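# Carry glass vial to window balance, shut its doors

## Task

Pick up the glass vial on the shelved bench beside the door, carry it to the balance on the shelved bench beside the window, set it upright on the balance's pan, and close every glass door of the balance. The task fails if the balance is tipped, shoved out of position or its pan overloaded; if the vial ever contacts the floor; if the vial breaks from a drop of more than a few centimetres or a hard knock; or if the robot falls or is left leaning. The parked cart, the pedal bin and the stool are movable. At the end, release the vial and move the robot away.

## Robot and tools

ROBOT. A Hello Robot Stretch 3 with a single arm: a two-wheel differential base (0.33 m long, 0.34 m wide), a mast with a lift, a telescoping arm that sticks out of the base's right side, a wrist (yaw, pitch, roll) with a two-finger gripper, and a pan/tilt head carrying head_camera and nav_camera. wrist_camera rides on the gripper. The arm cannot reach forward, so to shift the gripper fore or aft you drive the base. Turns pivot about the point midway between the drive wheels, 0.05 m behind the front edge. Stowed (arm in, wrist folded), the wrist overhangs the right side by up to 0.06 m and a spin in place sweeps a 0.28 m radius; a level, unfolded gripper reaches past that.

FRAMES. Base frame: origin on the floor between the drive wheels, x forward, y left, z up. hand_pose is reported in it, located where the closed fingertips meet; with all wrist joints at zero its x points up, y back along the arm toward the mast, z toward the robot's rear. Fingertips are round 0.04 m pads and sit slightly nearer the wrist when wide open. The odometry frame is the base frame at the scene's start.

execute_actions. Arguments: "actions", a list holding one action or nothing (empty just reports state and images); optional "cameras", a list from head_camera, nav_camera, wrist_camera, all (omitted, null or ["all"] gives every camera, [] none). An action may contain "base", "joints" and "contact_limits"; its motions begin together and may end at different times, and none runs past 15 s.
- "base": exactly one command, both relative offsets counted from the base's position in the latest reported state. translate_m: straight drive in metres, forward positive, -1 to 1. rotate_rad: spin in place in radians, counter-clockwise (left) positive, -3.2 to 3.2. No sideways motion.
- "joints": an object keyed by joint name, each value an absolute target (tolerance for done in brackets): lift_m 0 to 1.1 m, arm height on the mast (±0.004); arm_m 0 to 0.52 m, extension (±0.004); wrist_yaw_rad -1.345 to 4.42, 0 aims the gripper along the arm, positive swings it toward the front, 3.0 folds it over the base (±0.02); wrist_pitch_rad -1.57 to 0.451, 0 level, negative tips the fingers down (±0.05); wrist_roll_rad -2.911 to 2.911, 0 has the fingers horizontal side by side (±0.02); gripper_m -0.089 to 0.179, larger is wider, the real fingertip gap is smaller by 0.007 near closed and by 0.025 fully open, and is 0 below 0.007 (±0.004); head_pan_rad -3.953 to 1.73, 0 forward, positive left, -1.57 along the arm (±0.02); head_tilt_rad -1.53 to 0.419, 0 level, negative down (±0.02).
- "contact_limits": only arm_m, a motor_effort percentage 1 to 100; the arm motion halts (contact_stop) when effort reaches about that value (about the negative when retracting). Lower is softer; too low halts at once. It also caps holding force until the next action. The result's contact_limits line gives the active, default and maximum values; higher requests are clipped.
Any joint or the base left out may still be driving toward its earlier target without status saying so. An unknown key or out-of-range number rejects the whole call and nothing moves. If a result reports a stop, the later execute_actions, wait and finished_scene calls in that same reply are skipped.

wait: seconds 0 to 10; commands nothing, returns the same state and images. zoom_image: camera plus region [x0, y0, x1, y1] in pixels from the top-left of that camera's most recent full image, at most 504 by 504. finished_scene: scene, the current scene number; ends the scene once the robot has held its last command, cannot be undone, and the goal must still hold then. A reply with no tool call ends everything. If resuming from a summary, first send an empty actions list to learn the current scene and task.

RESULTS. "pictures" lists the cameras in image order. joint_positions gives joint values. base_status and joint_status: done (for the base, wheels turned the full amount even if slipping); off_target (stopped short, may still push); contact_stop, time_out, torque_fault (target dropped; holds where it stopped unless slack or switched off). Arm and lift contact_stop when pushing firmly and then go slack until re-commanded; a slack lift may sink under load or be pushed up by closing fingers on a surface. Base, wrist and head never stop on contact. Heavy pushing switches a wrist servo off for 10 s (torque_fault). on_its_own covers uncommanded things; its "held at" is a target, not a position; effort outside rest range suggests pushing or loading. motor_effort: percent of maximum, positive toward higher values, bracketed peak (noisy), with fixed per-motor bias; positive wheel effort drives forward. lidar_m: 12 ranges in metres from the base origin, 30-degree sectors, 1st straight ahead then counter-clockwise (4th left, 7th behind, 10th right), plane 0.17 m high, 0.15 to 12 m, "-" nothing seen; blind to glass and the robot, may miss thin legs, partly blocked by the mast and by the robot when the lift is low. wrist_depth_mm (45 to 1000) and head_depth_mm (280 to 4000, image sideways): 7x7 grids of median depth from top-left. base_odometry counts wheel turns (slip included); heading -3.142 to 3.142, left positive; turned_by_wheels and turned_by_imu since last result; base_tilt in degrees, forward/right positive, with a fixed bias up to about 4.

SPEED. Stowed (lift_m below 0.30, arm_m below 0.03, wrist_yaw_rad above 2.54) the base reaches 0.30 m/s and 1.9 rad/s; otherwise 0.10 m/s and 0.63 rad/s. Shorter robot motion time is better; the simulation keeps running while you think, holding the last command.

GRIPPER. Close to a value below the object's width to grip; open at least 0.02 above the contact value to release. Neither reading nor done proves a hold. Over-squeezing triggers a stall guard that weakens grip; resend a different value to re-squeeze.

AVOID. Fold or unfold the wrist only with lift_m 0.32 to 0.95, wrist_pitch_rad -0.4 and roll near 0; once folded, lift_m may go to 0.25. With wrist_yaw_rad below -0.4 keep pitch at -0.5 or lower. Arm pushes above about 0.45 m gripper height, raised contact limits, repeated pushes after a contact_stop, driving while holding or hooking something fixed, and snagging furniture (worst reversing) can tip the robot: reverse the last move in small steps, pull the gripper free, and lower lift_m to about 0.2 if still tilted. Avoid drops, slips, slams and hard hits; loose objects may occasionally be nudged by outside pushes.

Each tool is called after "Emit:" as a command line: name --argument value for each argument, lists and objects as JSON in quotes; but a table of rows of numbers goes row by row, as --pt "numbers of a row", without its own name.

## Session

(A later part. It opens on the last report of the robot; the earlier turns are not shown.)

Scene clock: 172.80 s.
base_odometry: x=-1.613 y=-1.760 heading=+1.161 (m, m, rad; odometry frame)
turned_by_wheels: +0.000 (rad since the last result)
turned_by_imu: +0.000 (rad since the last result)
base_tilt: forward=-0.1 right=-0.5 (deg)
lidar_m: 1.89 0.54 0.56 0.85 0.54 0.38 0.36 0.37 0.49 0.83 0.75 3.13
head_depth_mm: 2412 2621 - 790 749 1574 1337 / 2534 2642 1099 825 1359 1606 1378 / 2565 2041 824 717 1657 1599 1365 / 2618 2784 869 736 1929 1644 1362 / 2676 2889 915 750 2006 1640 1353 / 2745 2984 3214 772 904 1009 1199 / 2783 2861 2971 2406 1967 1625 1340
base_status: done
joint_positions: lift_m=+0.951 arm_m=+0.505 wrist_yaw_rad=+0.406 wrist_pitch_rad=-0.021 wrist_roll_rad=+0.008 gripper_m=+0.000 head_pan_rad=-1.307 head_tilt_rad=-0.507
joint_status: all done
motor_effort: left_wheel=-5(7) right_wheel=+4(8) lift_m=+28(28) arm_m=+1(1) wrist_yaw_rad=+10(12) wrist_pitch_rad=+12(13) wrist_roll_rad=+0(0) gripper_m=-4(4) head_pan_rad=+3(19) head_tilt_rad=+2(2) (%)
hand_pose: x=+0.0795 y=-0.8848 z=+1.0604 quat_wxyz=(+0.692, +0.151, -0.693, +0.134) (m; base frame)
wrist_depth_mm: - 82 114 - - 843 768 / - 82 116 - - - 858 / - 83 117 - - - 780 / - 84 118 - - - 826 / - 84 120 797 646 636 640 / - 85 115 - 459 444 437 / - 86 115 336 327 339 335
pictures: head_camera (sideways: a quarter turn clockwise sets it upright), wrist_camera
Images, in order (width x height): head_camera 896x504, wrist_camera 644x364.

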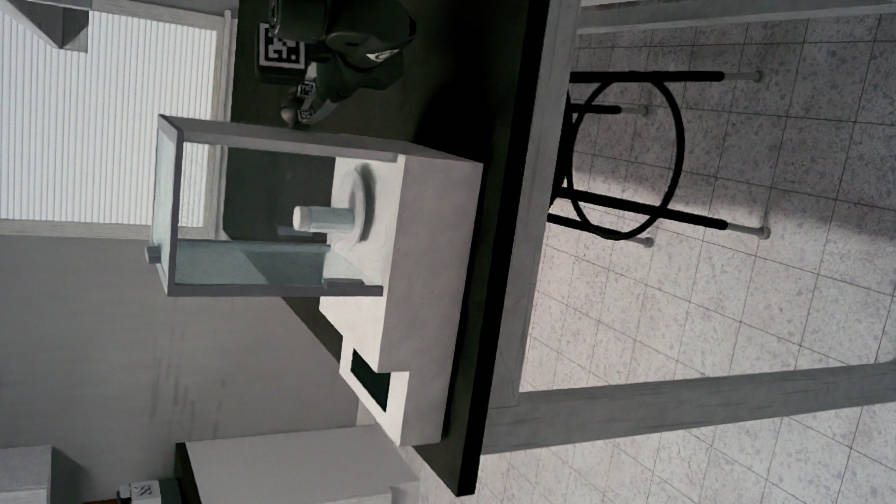

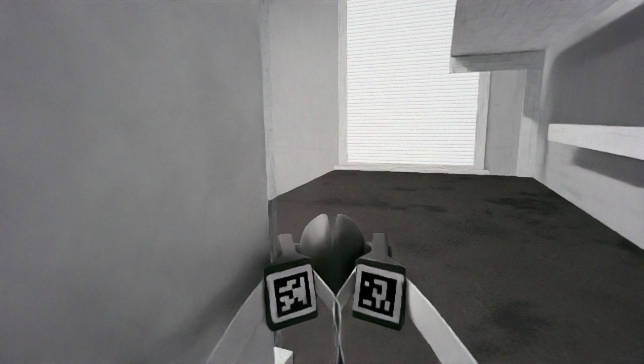

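Emit:
execute_actions --actions '[{"base":{"translate_m":0.007}}]' --cameras '["wrist_camera","head_camera"]'

Emit:
zoom_image --camera "head_camera" --region '[130,80,410,320]'

Scene clock: 174.77 s.
base_odometry: x=-1.610 y=-1.754 heading=+1.161 (m, m, rad; odometry frame)
turned_by_wheels: +0.000 (rad since the last result)
turned_by_imu: +0.000 (rad since the last result)
base_tilt: forward=+0.1 right=-0.5 (deg)
lidar_m: 1.89 0.54 0.55 0.85 0.55 0.39 0.37 0.38 0.50 0.85 0.75 3.13
head_depth_mm: 2396 2669 - 793 749 1575 1345 / 2534 2635 1069 825 1363 1610 1366 / 2520 2048 1252 717 1666 1599 1366 / 2611 1793 800 733 1910 1639 1362 / 2728 2921 1236 750 1994 1635 1356 / 2753 2992 3233 775 903 1009 1176 / 2769 2844 2897 2532 1964 1630 1347
base_status: done
joint_positions: lift_m=+0.951 arm_m=+0.505 wrist_yaw_rad=+0.403 wrist_pitch_rad=-0.021 wrist_roll_rad=+0.008 gripper_m=+0.000 head_pan_rad=-1.307 head_tilt_rad=-0.507
joint_status: not commanded
motor_effort: left_wheel=-8(12) right_wheel=+9(11) lift_m=+29(29) arm_m=+2(1) wrist_yaw_rad=+12(11) wrist_pitch_rad=+13(13) wrist_roll_rad=+0(0) gripper_m=-4(4) head_pan_rad=+3(3) head_tilt_rad=+2(2) (%)
hand_pose: x=+0.0788 y=-0.8851 z=+1.0604 quat_wxyz=(+0.692, +0.149, -0.694, +0.133) (m; base frame)
wrist_depth_mm: - 75 106 - - 838 770 / - 76 107 - - - 857 / - 76 108 - - - 769 / - 77 109 - - - 824 / - 78 111 724 641 637 626 / - 78 106 - 464 438 441 / - 79 106 326 324 339 335
pictures: head_camera (sideways: a quarter turn clockwise sets it upright), wrist_camera
Images, in order (width x height): head_camera 896x504, wrist_camera 644x364.

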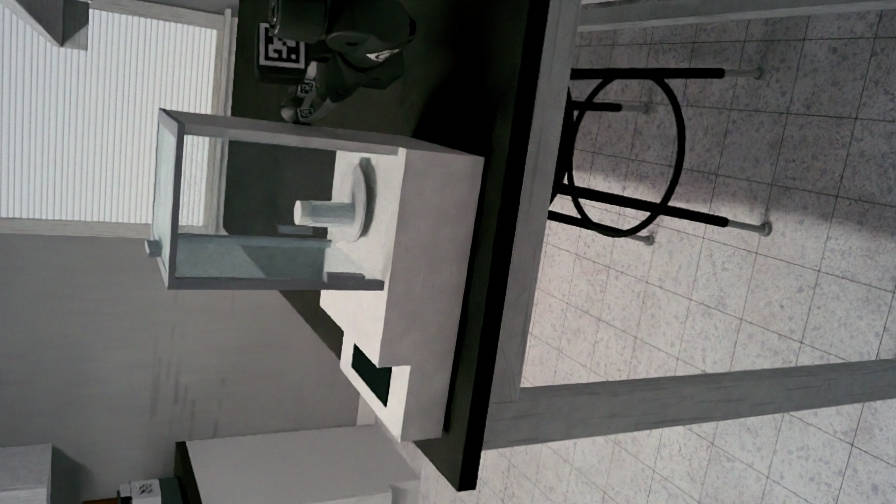

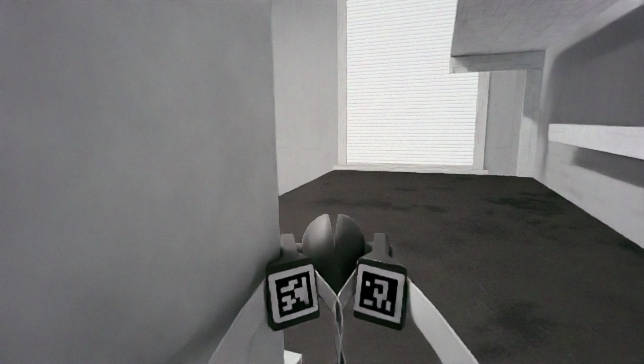

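Region (130, 80, 410, 320) of head_camera's 896x504 image, scaled by 1.800, with more detail than that image has; it fills the top 432 rows of this view, and the rest is white.

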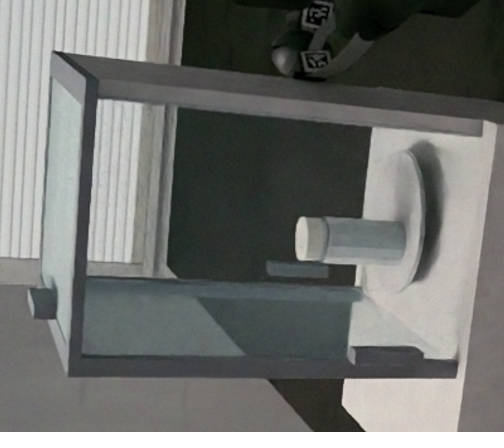

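Emit:
execute_actions --actions '[{"base":{"translate_m":0.005}}]' --cameras '["wrist_camera","head_camera"]'

Emit:
zoom_image --camera "head_camera" --region '[130,80,410,320]'

Scene clock: 176.80 s.
base_odometry: x=-1.608 y=-1.749 heading=+1.160 (m, m, rad; odometry frame)
turned_by_wheels: -0.001 (rad since the last result)
turned_by_imu: -0.001 (rad since the last result)
base_tilt: forward=-0.2 right=-0.6 (deg)
lidar_m: 1.90 0.54 0.54 0.85 0.56 0.39 0.37 0.38 0.51 0.86 0.75 3.13
head_depth_mm: 2372 2609 - 790 749 1603 1340 / 2521 2632 1025 824 1653 1657 1371 / 2538 2056 1252 716 1886 1606 1367 / 2621 1803 851 733 1917 1644 1361 / 2654 2892 1240 748 1983 1634 1360 / 2749 2938 3227 775 892 1005 1166 / 2778 2830 2957 2478 2040 1626 1347
base_status: done
joint_positions: lift_m=+0.951 arm_m=+0.505 wrist_yaw_rad=+0.394 wrist_pitch_rad=-0.021 wrist_roll_rad=+0.008 gripper_m=+0.000 head_pan_rad=-1.307 head_tilt_rad=-0.507
joint_status: not commanded
on_its_own: wrist_yaw_rad is at rest, and its effort (+17) is outside its rest range (-12 to +12)
motor_effort: left_wheel=-13(15) right_wheel=+14(13) lift_m=+28(28) arm_m=+2(1) wrist_yaw_rad=+17(17) wrist_pitch_rad=+12(13) wrist_roll_rad=+0(0) gripper_m=-5(5) head_pan_rad=+3(4) head_tilt_rad=+1(2) (%)
hand_pose: x=+0.0768 y=-0.8860 z=+1.0604 quat_wxyz=(+0.692, +0.147, -0.694, +0.130) (m; base frame)
wrist_depth_mm: - 72 102 - - 869 784 / - 73 103 - - - 852 / - 73 104 - - - 703 / - 74 105 - - - 819 / - 74 107 736 648 640 635 / - 75 102 - 460 442 441 / - 76 103 336 325 337 337
pictures: head_camera (sideways: a quarter turn clockwise sets it upright), wrist_camera
Images, in order (width x height): head_camera 896x504, wrist_camera 644x364.

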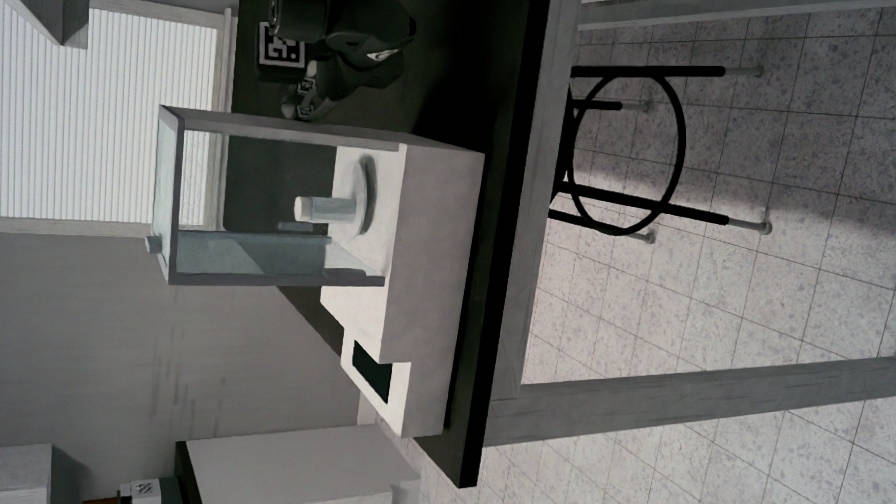

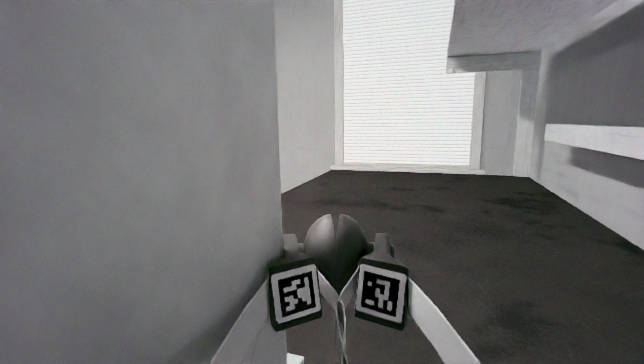

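Region (130, 80, 410, 320) of head_camera's 896x504 image, scaled by 1.800, with more detail than that image has; it fills the top 432 rows of this view, and the rest is white.

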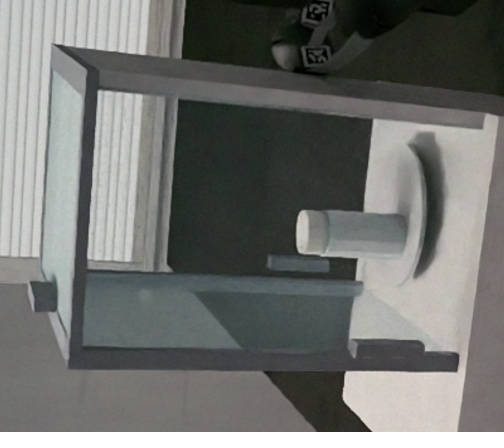

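Emit:
execute_actions --actions '[{"base":{"translate_m":-0.012},"joints":{"wrist_yaw_rad":0.1}}]' --cameras '["wrist_camera"]'

Emit:
execute_actions --actions '[{"joints":{"arm_m":0.1,"lift_m":0.9,"wrist_yaw_rad":0,"head_pan_rad":-1.57}}]' --cameras '[]'

Emit:
execute_actions --actions '[{"base":{"translate_m":0.2},"joints":{"arm_m":0,"wrist_yaw_rad":0.7}}]' --cameras '["head_camera"]'

Emit:
zoom_image --camera "head_camera" --region '[130,120,430,400]'

Scene clock: 179.47 s.
base_odometry: x=-1.613 y=-1.760 heading=+1.160 (m, m, rad; odometry frame)
turned_by_wheels: +0.000 (rad since the last result)
turned_by_imu: +0.001 (rad since the last result)
base_tilt: forward=+0.0 right=-0.5 (deg)
lidar_m: 1.89 0.55 0.56 0.85 0.54 0.38 0.36 0.37 0.49 0.83 0.76 3.12
head_depth_mm: 2427 2625 - 793 750 1566 1332 / 2478 2664 1175 826 1359 1608 1370 / 2583 2061 821 717 1359 1601 1365 / 2584 2788 859 733 1932 1586 1351 / 2674 2904 916 751 1961 1651 1342 / 2719 2972 3251 773 906 1012 1202 / 2815 2931 2925 2398 1955 1621 1351
base_status: done
joint_positions: lift_m=+0.951 arm_m=+0.505 wrist_yaw_rad=+0.102 wrist_pitch_rad=-0.021 wrist_roll_rad=+0.008 gripper_m=+0.000 head_pan_rad=-1.307 head_tilt_rad=-0.507
joint_status: all done
motor_effort: left_wheel=-1(6) right_wheel=+0(4) lift_m=+29(29) arm_m=+2(2) wrist_yaw_rad=-2(1) wrist_pitch_rad=+12(13) wrist_roll_rad=+0(1) gripper_m=-3(2) head_pan_rad=+3(4) head_tilt_rad=+3(2) (%)
hand_pose: x=+0.0046 y=-0.9043 z=+1.0604 quat_wxyz=(+0.704, +0.044, -0.708, +0.028) (m; base frame)
wrist_depth_mm: - - - - 821 643 419 / - - - - - 641 418 / - - - - - 571 377 / - - - - - 635 356 / 617 667 658 807 649 600 416 / 129 457 454 - 460 442 414 / 129 346 345 342 330 339 336
pictures: wrist_camera
Images, in order (width x height): wrist_camera 644x364.

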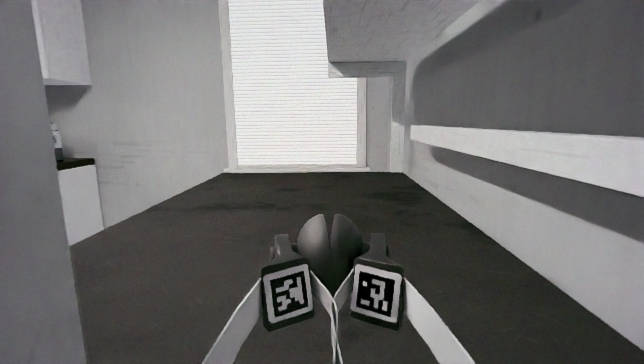

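Scene clock: 183.63 s.
base_odometry: x=-1.613 y=-1.760 heading=+1.160 (m, m, rad; odometry frame)
turned_by_wheels: +0.000 (rad since the last result)
turned_by_imu: +0.000 (rad since the last result)
base_tilt: forward=-0.1 right=-0.4 (deg)
lidar_m: 1.90 0.54 0.56 0.85 0.54 0.38 0.36 0.37 0.49 0.83 0.76 3.15
head_depth_mm: 556 1024 1040 829 783 - - / 554 1458 1276 825 773 - - / 553 2172 1263 863 - - 1281 / 2506 2680 1247 818 1926 1588 1325 / 2510 1963 1013 735 1848 1550 1362 / 2550 2627 807 712 1909 1653 1351 / 2503 2635 829 710 1893 1615 1338
base_status: not commanded
joint_positions: lift_m=+0.900 arm_m=+0.100 wrist_yaw_rad=+0.000 wrist_pitch_rad=-0.021 wrist_roll_rad=+0.008 gripper_m=+0.000 head_pan_rad=-1.563 head_tilt_rad=-0.507
joint_status: all done
motor_effort: left_wheel=-1(2) right_wheel=+0(1) lift_m=+28(29) arm_m=-1(2) wrist_yaw_rad=+0(1) wrist_pitch_rad=+12(13) wrist_roll_rad=+0(0) gripper_m=-3(2) head_pan_rad=-3(18) head_tilt_rad=+3(3) (%)
hand_pose: x=-0.0214 y=-0.5009 z=+1.0094 quat_wxyz=(+0.705, +0.008, -0.710, -0.008) (m; base frame)
wrist_depth_mm: - - 454 - 867 541 303 / - - - - 972 543 311 / - - - - 880 546 320 / 404 393 440 952 808 553 328 / 332 334 432 614 501 491 338 / 336 342 349 - 355 343 346 / 346 352 362 368 376 383 387
pictures: none
No camera images: the call's "cameras" was empty. Leave "cameras" out to get every camera's image.

Scene clock: 186.93 s.
base_odometry: x=-1.533 y=-1.577 heading=+1.160 (m, m, rad; odometry frame)
turned_by_wheels: +0.000 (rad since the last result)
turned_by_imu: +0.001 (rad since the last result)
base_tilt: forward=-0.1 right=-0.6 (deg)
lidar_m: 1.93 0.54 0.42 0.85 0.83 0.59 0.56 0.58 0.76 0.68 0.68 3.12
head_depth_mm: 1521 1646 1284 835 1556 1480 - / 1882 2032 1106 784 1733 1575 1420 / 2491 2653 812 713 1764 1654 1437 / 2578 2029 857 710 1605 1601 1392 / 2538 2687 1243 707 1918 1766 - / 2537 2755 1332 721 804 869 - / 2520 2719 2964 803 790 1586 1325
base_status: done
joint_positions: lift_m=+0.900 arm_m=+0.000 wrist_yaw_rad=+0.699 wrist_pitch_rad=-0.021 wrist_roll_rad=+0.008 gripper_m=+0.000 head_pan_rad=-1.563 head_tilt_rad=-0.507
joint_status: all done
motor_effort: left_wheel=-1(4) right_wheel=+0(4) lift_m=+29(28) arm_m=-1(0) wrist_yaw_rad=+1(2) wrist_pitch_rad=+13(13) wrist_roll_rad=+0(0) gripper_m=-3(2) head_pan_rad=-4(4) head_tilt_rad=+2(3) (%)
hand_pose: x=+0.1430 y=-0.3410 z=+1.0094 quat_wxyz=(+0.665, +0.250, -0.664, +0.234) (m; base frame)
wrist_depth_mm: - - - - - - - / - - - - - - - / - - - - - - - / - - - - - 489 364 / - - - - 460 412 360 / - - - - 463 401 352 / - - - - - - 370
pictures: head_camera (sideways: a quarter turn clockwise sets it upright)
Images, in order (width x height): head_camera 896x504.

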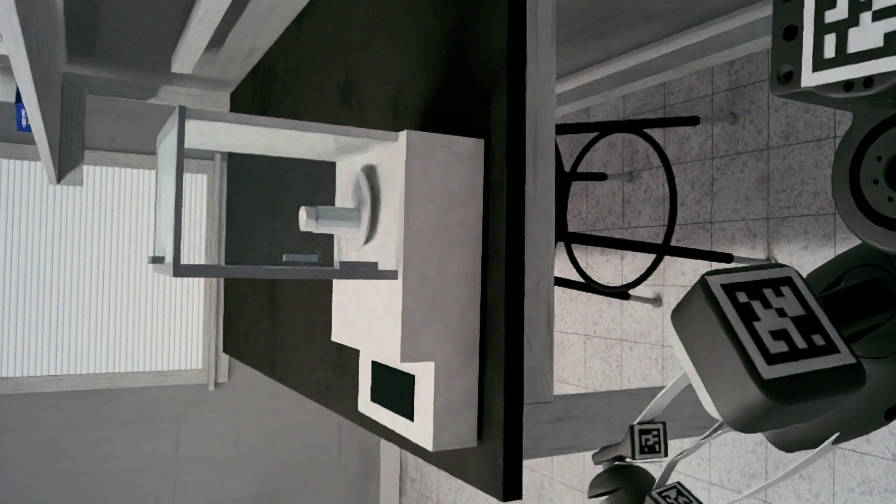

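Region (130, 120, 430, 400) of head_camera's 896x504 image, scaled by 1.680, with more detail than that image has; it fills the top 470 rows of this view, and the rest is white.

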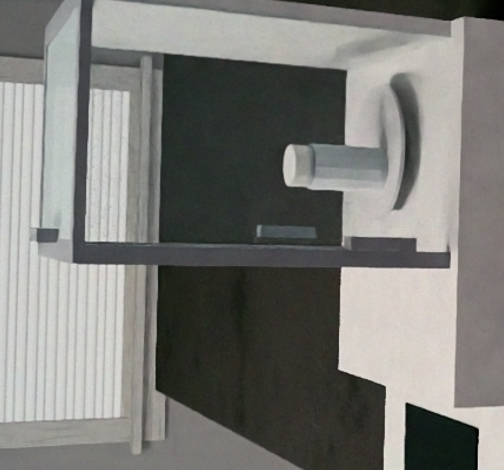

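Emit:
execute_actions --actions '[{"base":{"translate_m":-0.2},"joints":{"wrist_yaw_rad":0.1,"wrist_roll_rad":1.57,"lift_m":0.97,"arm_m":0.15}}]' --cameras '["head_camera","wrist_camera"]'

Scene clock: 193.00 s.
base_odometry: x=-1.613 y=-1.760 heading=+1.160 (m, m, rad; odometry frame)
turned_by_wheels: +0.000 (rad since the last result)
turned_by_imu: +0.000 (rad since the last result)
base_tilt: forward=-0.1 right=-0.5 (deg)
lidar_m: 1.89 0.55 0.56 0.85 0.54 0.38 0.36 0.37 0.49 0.83 0.76 3.12
head_depth_mm: 555 1035 1017 - - 971 1033 / 555 1464 1344 - - 1341 1087 / 553 2162 1261 - - 1550 1369 / 2543 2680 1342 855 1924 1625 1361 / 2527 1970 1012 734 1851 1542 1362 / 2558 2666 808 714 1906 1640 1358 / 2537 2650 831 708 1895 1621 1345
base_status: done
joint_positions: lift_m=+0.970 arm_m=+0.150 wrist_yaw_rad=+0.101 wrist_pitch_rad=-0.021 wrist_roll_rad=+1.570 gripper_m=+0.000 head_pan_rad=-1.563 head_tilt_rad=-0.507
joint_status: all done
motor_effort: left_wheel=-1(6) right_wheel=+0(3) lift_m=+36(38) arm_m=+3(3) wrist_yaw_rad=+0(2) wrist_pitch_rad=+12(12) wrist_roll_rad=+0(1) gripper_m=-3(3) head_pan_rad=-3(3) head_tilt_rad=+2(2) (%)
hand_pose: x=+0.0045 y=-0.5491 z=+1.0789 quat_wxyz=(+0.002, +0.051, -0.999, -0.011) (m; base frame)
wrist_depth_mm: 345 498 921 - 630 321 249 / 266 490 - - 625 322 251 / 275 489 - - 630 320 276 / - - - - 634 322 287 / - - 447 485 411 322 298 / - - 418 - 313 309 311 / - - - - 331 317 326
pictures: head_camera (sideways: a quarter turn clockwise sets it upright), wrist_camera
Images, in order (width x height): head_camera 896x504, wrist_camera 644x364.

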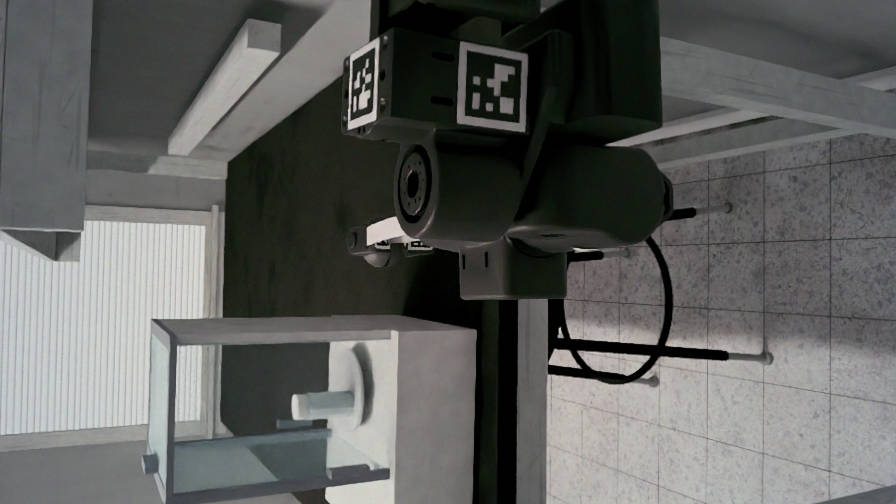

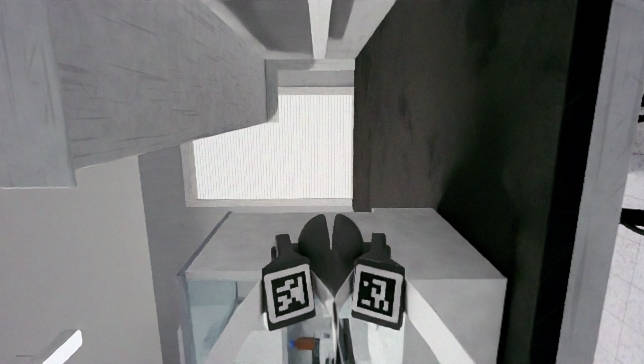

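Emit:
execute_actions --actions '[{"joints":{"arm_m":0.51},"contact_limits":{"arm_m":9}}]' --cameras '[]'

Emit:
execute_actions --actions '[{"joints":{"wrist_yaw_rad":0.46,"head_pan_rad":-1.35}}]' --cameras '["head_camera","wrist_camera"]'

Scene clock: 197.63 s.
base_odometry: x=-1.613 y=-1.760 heading=+1.160 (m, m, rad; odometry frame)
turned_by_wheels: +0.000 (rad since the last result)
turned_by_imu: +0.000 (rad since the last result)
base_tilt: forward=-0.1 right=-0.5 (deg)
lidar_m: 1.90 0.55 0.56 0.84 0.54 0.38 0.36 0.37 0.49 0.83 0.76 3.13
head_depth_mm: 555 1030 - 770 821 948 1033 / 555 1437 1107 823 1400 1368 1082 / 553 2694 - 820 1869 1556 1369 / 2492 2682 1116 814 1829 1604 1363 / 2550 1971 1005 735 1862 1553 1361 / 2585 2628 804 710 1922 1630 1351 / 2542 2720 832 709 1916 1621 1338
base_status: not commanded
joint_positions: lift_m=+0.970 arm_m=+0.510 wrist_yaw_rad=+0.101 wrist_pitch_rad=-0.021 wrist_roll_rad=+1.570 gripper_m=+0.000 head_pan_rad=-1.563 head_tilt_rad=-0.507
joint_status: all done
motor_effort: left_wheel=-1(1) right_wheel=+1(1) lift_m=+36(35) arm_m=+3(2) wrist_yaw_rad=-1(1) wrist_pitch_rad=+12(13) wrist_roll_rad=+0(0) gripper_m=-3(3) head_pan_rad=-4(3) head_tilt_rad=+2(2) (%)
contact_limits: arm_m 9 (drawing in: default 17, maximum 29; extending or still: default 26, maximum 42)
hand_pose: x=+0.0044 y=-0.9091 z=+1.0789 quat_wxyz=(+0.001, +0.050, -0.999, -0.011) (m; base frame)
wrist_depth_mm: 338 495 889 - 621 317 213 / 339 496 - - 622 318 213 / 337 497 - - 632 319 213 / 346 - - - 620 320 215 / - - - - 625 319 214 / - - - - 496 321 215 / - - - - 749 320 214
pictures: none
No camera images: the call's "cameras" was empty. Leave "cameras" out to get every camera's image.

Scene clock: 198.63 s.
base_odometry: x=-1.613 y=-1.760 heading=+1.160 (m, m, rad; odometry frame)
turned_by_wheels: +0.000 (rad since the last result)
turned_by_imu: +0.000 (rad since the last result)
base_tilt: forward=-0.1 right=-0.4 (deg)
lidar_m: 1.89 0.54 0.56 0.85 0.54 0.38 0.36 0.37 0.49 0.83 0.76 3.12
head_depth_mm: 577 2656 - 829 1653 1542 1278 / 2482 2667 1103 827 1383 1614 1370 / 2571 1824 1025 746 1859 1634 1364 / 2586 1807 822 725 1656 1577 1357 / 2639 2837 853 738 1969 1644 1353 / 2704 2896 3082 761 1908 1542 1178 / 2746 2927 3163 780 892 1540 1313
base_status: not commanded
joint_positions: lift_m=+0.970 arm_m=+0.510 wrist_yaw_rad=+0.457 wrist_pitch_rad=-0.021 wrist_roll_rad=+1.570 gripper_m=+0.000 head_pan_rad=-1.357 head_tilt_rad=-0.507
joint_status: all done
motor_effort: left_wheel=-1(1) right_wheel=+0(0) lift_m=+35(36) arm_m=+3(3) wrist_yaw_rad=+2(3) wrist_pitch_rad=+13(13) wrist_roll_rad=+0(0) gripper_m=-3(2) head_pan_rad=+3(22) head_tilt_rad=+2(3) (%)
hand_pose: x=+0.0914 y=-0.8842 z=+1.0789 quat_wxyz=(+0.003, +0.226, -0.974, -0.010) (m; base frame)
wrist_depth_mm: - - - - 624 314 213 / - - - - 610 317 214 / - - - - 626 320 214 / - - - - 624 318 215 / - - - - 628 317 214 / - - - - 493 162 157 / 137 136 136 136 132 136 136
pictures: head_camera (sideways: a quarter turn clockwise sets it upright), wrist_camera
Images, in order (width x height): head_camera 896x504, wrist_camera 644x364.

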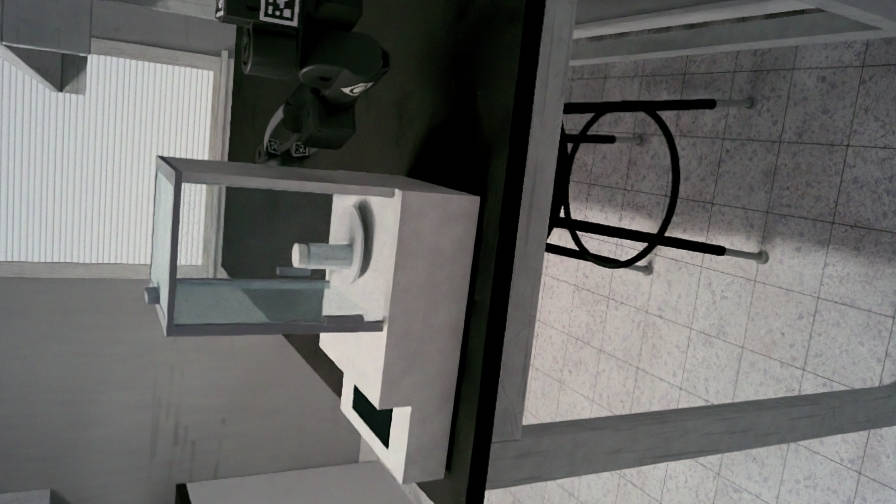

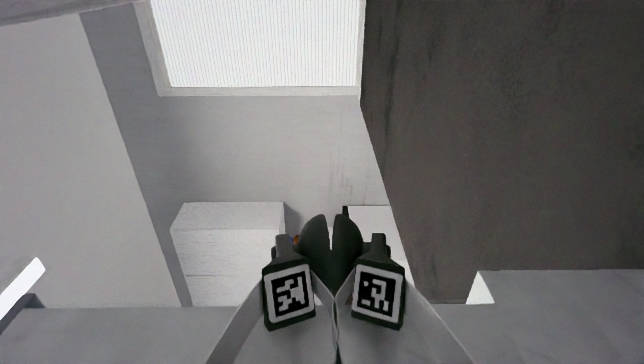

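Emit:
execute_actions --actions '[{"base":{"translate_m":0.012}}]' --cameras '["head_camera"]'

Emit:
zoom_image --camera "head_camera" --region '[130,100,410,340]'

Scene clock: 200.57 s.
base_odometry: x=-1.608 y=-1.749 heading=+1.159 (m, m, rad; odometry frame)
turned_by_wheels: -0.001 (rad since the last result)
turned_by_imu: -0.001 (rad since the last result)
base_tilt: forward=+0.0 right=-0.5 (deg)
lidar_m: 1.90 0.54 0.54 0.85 0.56 0.39 0.37 0.38 0.51 0.86 0.75 3.13
head_depth_mm: 1065 2638 - 831 1619 1550 1279 / 2458 2658 1507 825 1711 1608 1361 / 2550 1806 865 734 1876 1650 1365 / 2605 2029 852 725 1846 1598 1369 / 2628 2829 1242 738 1986 1636 1352 / 2693 2921 3104 763 1926 1504 1164 / 2708 2943 3148 785 907 1579 1340
base_status: done
joint_positions: lift_m=+0.970 arm_m=+0.510 wrist_yaw_rad=+0.439 wrist_pitch_rad=-0.021 wrist_roll_rad=+1.570 gripper_m=+0.000 head_pan_rad=-1.357 head_tilt_rad=-0.507
joint_status: not commanded
on_its_own: wrist_yaw_rad is at rest, and its effort (+13) is outside its rest range (-12 to +12)
motor_effort: left_wheel=-11(13) right_wheel=+12(13) lift_m=+36(36) arm_m=+2(3) wrist_yaw_rad=+13(14) wrist_pitch_rad=+12(13) wrist_roll_rad=+0(0) gripper_m=-2(3) head_pan_rad=+4(4) head_tilt_rad=+3(2) (%)
hand_pose: x=+0.0874 y=-0.8862 z=+1.0789 quat_wxyz=(+0.003, +0.218, -0.976, -0.010) (m; base frame)
wrist_depth_mm: - - - - 621 317 213 / - - - - 620 318 213 / - - - - 620 318 214 / - - - - 629 320 213 / - - - - 632 319 213 / - - - - 496 155 149 / 129 129 129 129 126 129 129
pictures: head_camera (sideways: a quarter turn clockwise sets it upright)
Images, in order (width x height): head_camera 896x504.

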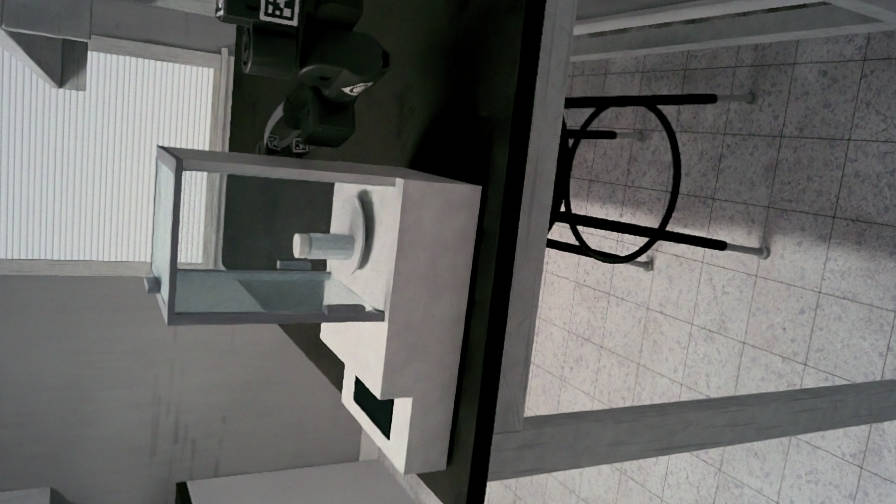

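Region (130, 100, 410, 340) of head_camera's 896x504 image, scaled by 1.800, with more detail than that image has; it fills the top 432 rows of this view, and the rest is white.

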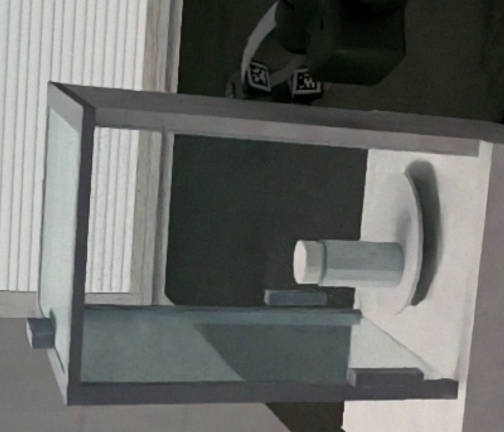

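Emit:
execute_actions --actions '[{"base":{"translate_m":0.005},"joints":{"arm_m":0.517}}]' --cameras '["head_camera","wrist_camera"]'

Emit:
zoom_image --camera "head_camera" --region '[130,100,410,340]'

Scene clock: 202.43 s.
base_odometry: x=-1.606 y=-1.745 heading=+1.159 (m, m, rad; odometry frame)
turned_by_wheels: -0.001 (rad since the last result)
turned_by_imu: -0.001 (rad since the last result)
base_tilt: forward=+0.1 right=-0.6 (deg)
lidar_m: 1.91 0.54 0.53 0.85 0.56 0.40 0.38 0.39 0.51 0.88 0.75 3.12
head_depth_mm: 1790 2657 - 830 1637 1577 1300 / 2510 2680 1105 826 1723 1597 1369 / 2547 1801 945 728 1862 1662 1365 / 2608 1806 853 724 1663 1601 1362 / 2645 2860 849 738 1980 1643 1354 / 2692 2937 3055 765 1825 1041 1175 / 2755 2945 3118 792 1828 1568 1338
base_status: done
joint_positions: lift_m=+0.970 arm_m=+0.517 wrist_yaw_rad=+0.435 wrist_pitch_rad=-0.021 wrist_roll_rad=+1.570 gripper_m=+0.000 head_pan_rad=-1.357 head_tilt_rad=-0.507
joint_status: all done
on_its_own: wrist_yaw_rad is at rest, and its effort (+17) is outside its rest range (-12 to +12)
motor_effort: left_wheel=-12(16) right_wheel=+13(15) lift_m=+36(36) arm_m=+3(3) wrist_yaw_rad=+17(18) wrist_pitch_rad=+12(12) wrist_roll_rad=-1(1) gripper_m=-3(3) head_pan_rad=+3(3) head_tilt_rad=+2(2) (%)
hand_pose: x=+0.0865 y=-0.8936 z=+1.0789 quat_wxyz=(+0.003, +0.216, -0.976, -0.010) (m; base frame)
wrist_depth_mm: - - - - 621 318 213 / - - - - 624 316 213 / - - - - 623 318 213 / - - - - 621 319 213 / - - - - 624 321 214 / - - - - 493 151 146 / 126 126 125 125 124 126 125
pictures: head_camera (sideways: a quarter turn clockwise sets it upright), wrist_camera
Images, in order (width x height): head_camera 896x504, wrist_camera 644x364.

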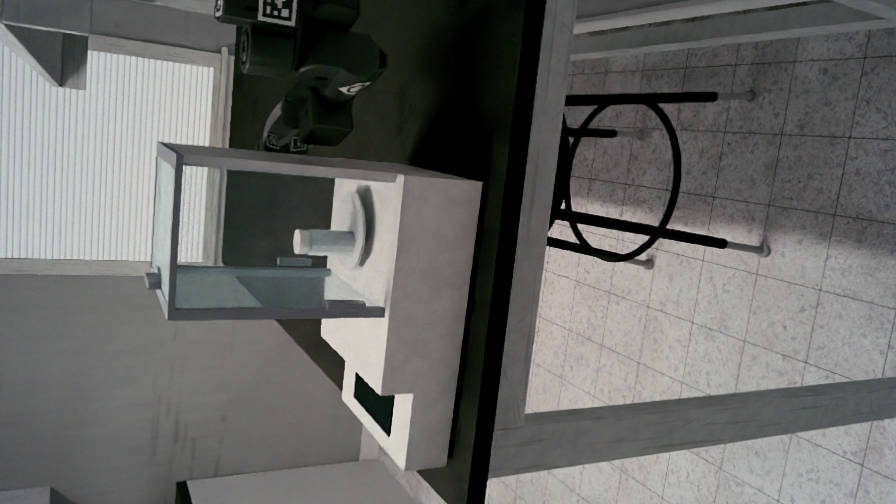

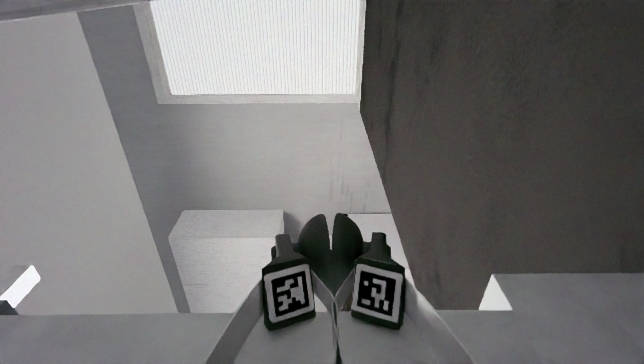

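Region (130, 100, 410, 340) of head_camera's 896x504 image, scaled by 1.800, with more detail than that image has; it fills the top 432 rows of this view, and the rest is white.

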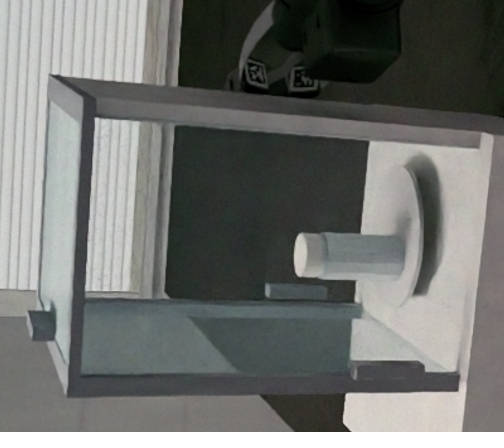

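Gap has closed. Withdraw.

Emit:
execute_actions --actions '[{"base":{"translate_m":-0.015},"joints":{"wrist_yaw_rad":0.08}}]' --cameras '[]'

Emit:
execute_actions --actions '[{"joints":{"arm_m":0}}]' --cameras '[]'

Emit:
execute_actions --actions '[{"base":{"translate_m":0.2},"joints":{"wrist_yaw_rad":1.2,"wrist_roll_rad":0,"lift_m":0.9,"head_pan_rad":-1.57}}]' --cameras '["head_camera"]'

Emit:
zoom_image --camera "head_camera" --region '[130,120,430,400]'

Scene clock: 204.63 s.
base_odometry: x=-1.612 y=-1.758 heading=+1.159 (m, m, rad; odometry frame)
turned_by_wheels: +0.000 (rad since the last result)
turned_by_imu: +0.000 (rad since the last result)
base_tilt: forward=+0.0 right=-0.6 (deg)
lidar_m: 1.91 0.54 0.55 0.85 0.54 0.38 0.36 0.37 0.49 0.83 0.76 3.11
head_depth_mm: 584 2623 - 833 1648 1561 1270 / 2509 2673 1269 824 1373 1618 1373 / 2574 1810 1098 746 1875 1652 1361 / 2564 1800 819 725 1658 1600 1358 / 2641 2836 853 739 1995 1622 1358 / 2720 2928 3077 760 1900 1539 1172 / 2745 2932 3163 780 890 1537 1333
base_status: done
joint_positions: lift_m=+0.970 arm_m=+0.517 wrist_yaw_rad=+0.082 wrist_pitch_rad=-0.021 wrist_roll_rad=+1.570 gripper_m=+0.000 head_pan_rad=-1.357 head_tilt_rad=-0.507
joint_status: all done
motor_effort: left_wheel=-1(7) right_wheel=+0(6) lift_m=+36(36) arm_m=+3(2) wrist_yaw_rad=-1(2) wrist_pitch_rad=+12(13) wrist_roll_rad=+0(0) gripper_m=-2(3) head_pan_rad=+3(3) head_tilt_rad=+2(2) (%)
hand_pose: x=-0.0004 y=-0.9166 z=+1.0789 quat_wxyz=(+0.001, +0.041, -0.999, -0.011) (m; base frame)
wrist_depth_mm: 340 502 883 901 617 316 213 / 338 497 - - 631 316 213 / 339 496 - - 622 316 213 / 337 - - - 628 319 213 / - - - - 632 320 215 / - - - - 497 321 215 / - - - - 737 320 215
pictures: none
No camera images: the call's "cameras" was empty. Leave "cameras" out to get every camera's image.

Scene clock: 209.60 s.
base_odometry: x=-1.612 y=-1.758 heading=+1.159 (m, m, rad; odometry frame)
turned_by_wheels: +0.000 (rad since the last result)
turned_by_imu: +0.000 (rad since the last result)
base_tilt: forward=+0.0 right=-0.5 (deg)
lidar_m: 1.91 0.54 0.55 0.85 0.54 0.38 0.36 0.37 0.49 0.83 0.76 3.13
head_depth_mm: 588 2608 1284 832 1216 - - / 2496 2689 1286 869 1646 - - / 2547 1843 1099 745 1882 1736 1292 / 2554 1808 847 723 1667 1584 1366 / 2667 2853 857 737 1994 1635 1349 / 2686 2925 3084 762 1918 1535 1170 / 2753 2942 3202 788 895 1539 1347
base_status: not commanded
joint_positions: lift_m=+0.970 arm_m=+0.000 wrist_yaw_rad=+0.080 wrist_pitch_rad=-0.021 wrist_roll_rad=+1.570 gripper_m=+0.000 head_pan_rad=-1.357 head_tilt_rad=-0.507
joint_status: all done
motor_effort: left_wheel=-1(1) right_wheel=+0(0) lift_m=+36(36) arm_m=-1(0) wrist_yaw_rad=+0(0) wrist_pitch_rad=+12(12) wrist_roll_rad=-1(1) gripper_m=-2(2) head_pan_rad=+3(4) head_tilt_rad=+2(2) (%)
hand_pose: x=-0.0008 y=-0.4001 z=+1.0789 quat_wxyz=(+0.001, +0.040, -0.999, -0.011) (m; base frame)
wrist_depth_mm: 868 399 872 - 622 403 - / 900 410 - - 636 415 - / 992 421 - - 639 427 - / - - - - 558 441 - / - - - 506 462 454 - / - - - - 466 472 - / - - - - 486 - -
pictures: none
No camera images: the call's "cameras" was empty. Leave "cameras" out to get every camera's image.

Scene clock: 212.83 s.
base_odometry: x=-1.532 y=-1.575 heading=+1.159 (m, m, rad; odometry frame)
turned_by_wheels: +0.000 (rad since the last result)
turned_by_imu: +0.001 (rad since the last result)
base_tilt: forward=-0.1 right=-0.7 (deg)
lidar_m: 1.94 0.54 0.42 0.86 0.84 0.59 0.56 0.58 0.76 0.68 0.68 3.10
head_depth_mm: 1515 1673 1289 831 1554 1483 - / 1867 2032 1113 787 1711 1580 - / 2516 2633 812 712 1773 1646 1438 / 2563 2023 848 711 1606 1539 1391 / 2499 2666 1227 707 1921 1629 1361 / 2528 2737 1333 723 802 906 - / 2541 2745 2958 886 1896 1613 -
base_status: done
joint_positions: lift_m=+0.900 arm_m=+0.000 wrist_yaw_rad=+1.198 wrist_pitch_rad=-0.021 wrist_roll_rad=+0.004 gripper_m=+0.000 head_pan_rad=-1.563 head_tilt_rad=-0.507
joint_status: all done
motor_effort: left_wheel=-2(4) right_wheel=+0(4) lift_m=+28(31) arm_m=-1(1) wrist_yaw_rad=+1(2) wrist_pitch_rad=+12(13) wrist_roll_rad=-2(1) gripper_m=-3(3) head_pan_rad=-4(23) head_tilt_rad=+3(2) (%)
hand_pose: x=+0.2167 y=-0.2383 z=+1.0094 quat_wxyz=(+0.587, +0.406, -0.580, +0.392) (m; base frame)
wrist_depth_mm: - - - - - - - / - - - - - - - / - - - - - - - / - - - - - - - / - - - - - - - / - - - - - - - / - - - - - - -
pictures: head_camera (sideways: a quarter turn clockwise sets it upright)
Images, in order (width x height): head_camera 896x504.

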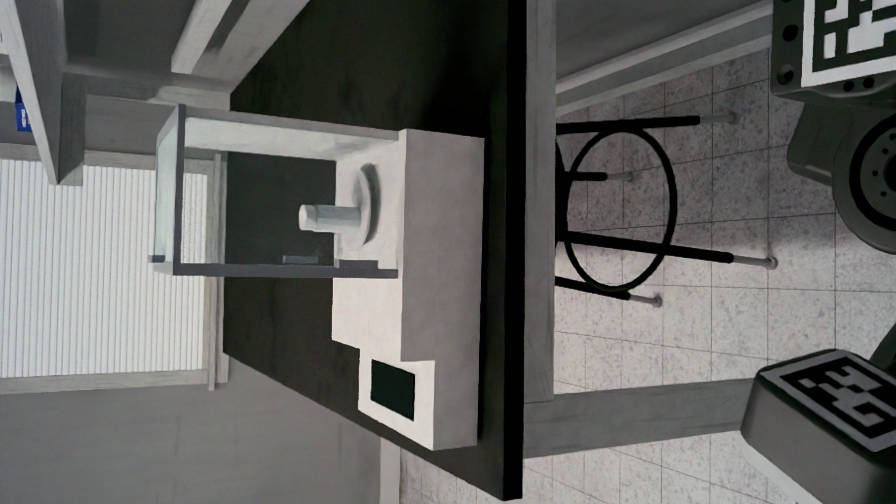

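Region (130, 120, 430, 400) of head_camera's 896x504 image, scaled by 1.680, with more detail than that image has; it fills the top 470 rows of this view, and the rest is white.

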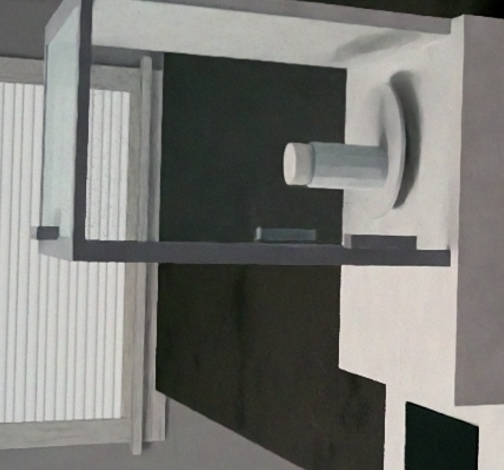

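Emit:
finished_scene --scene 1

The scene is finished: the task was done.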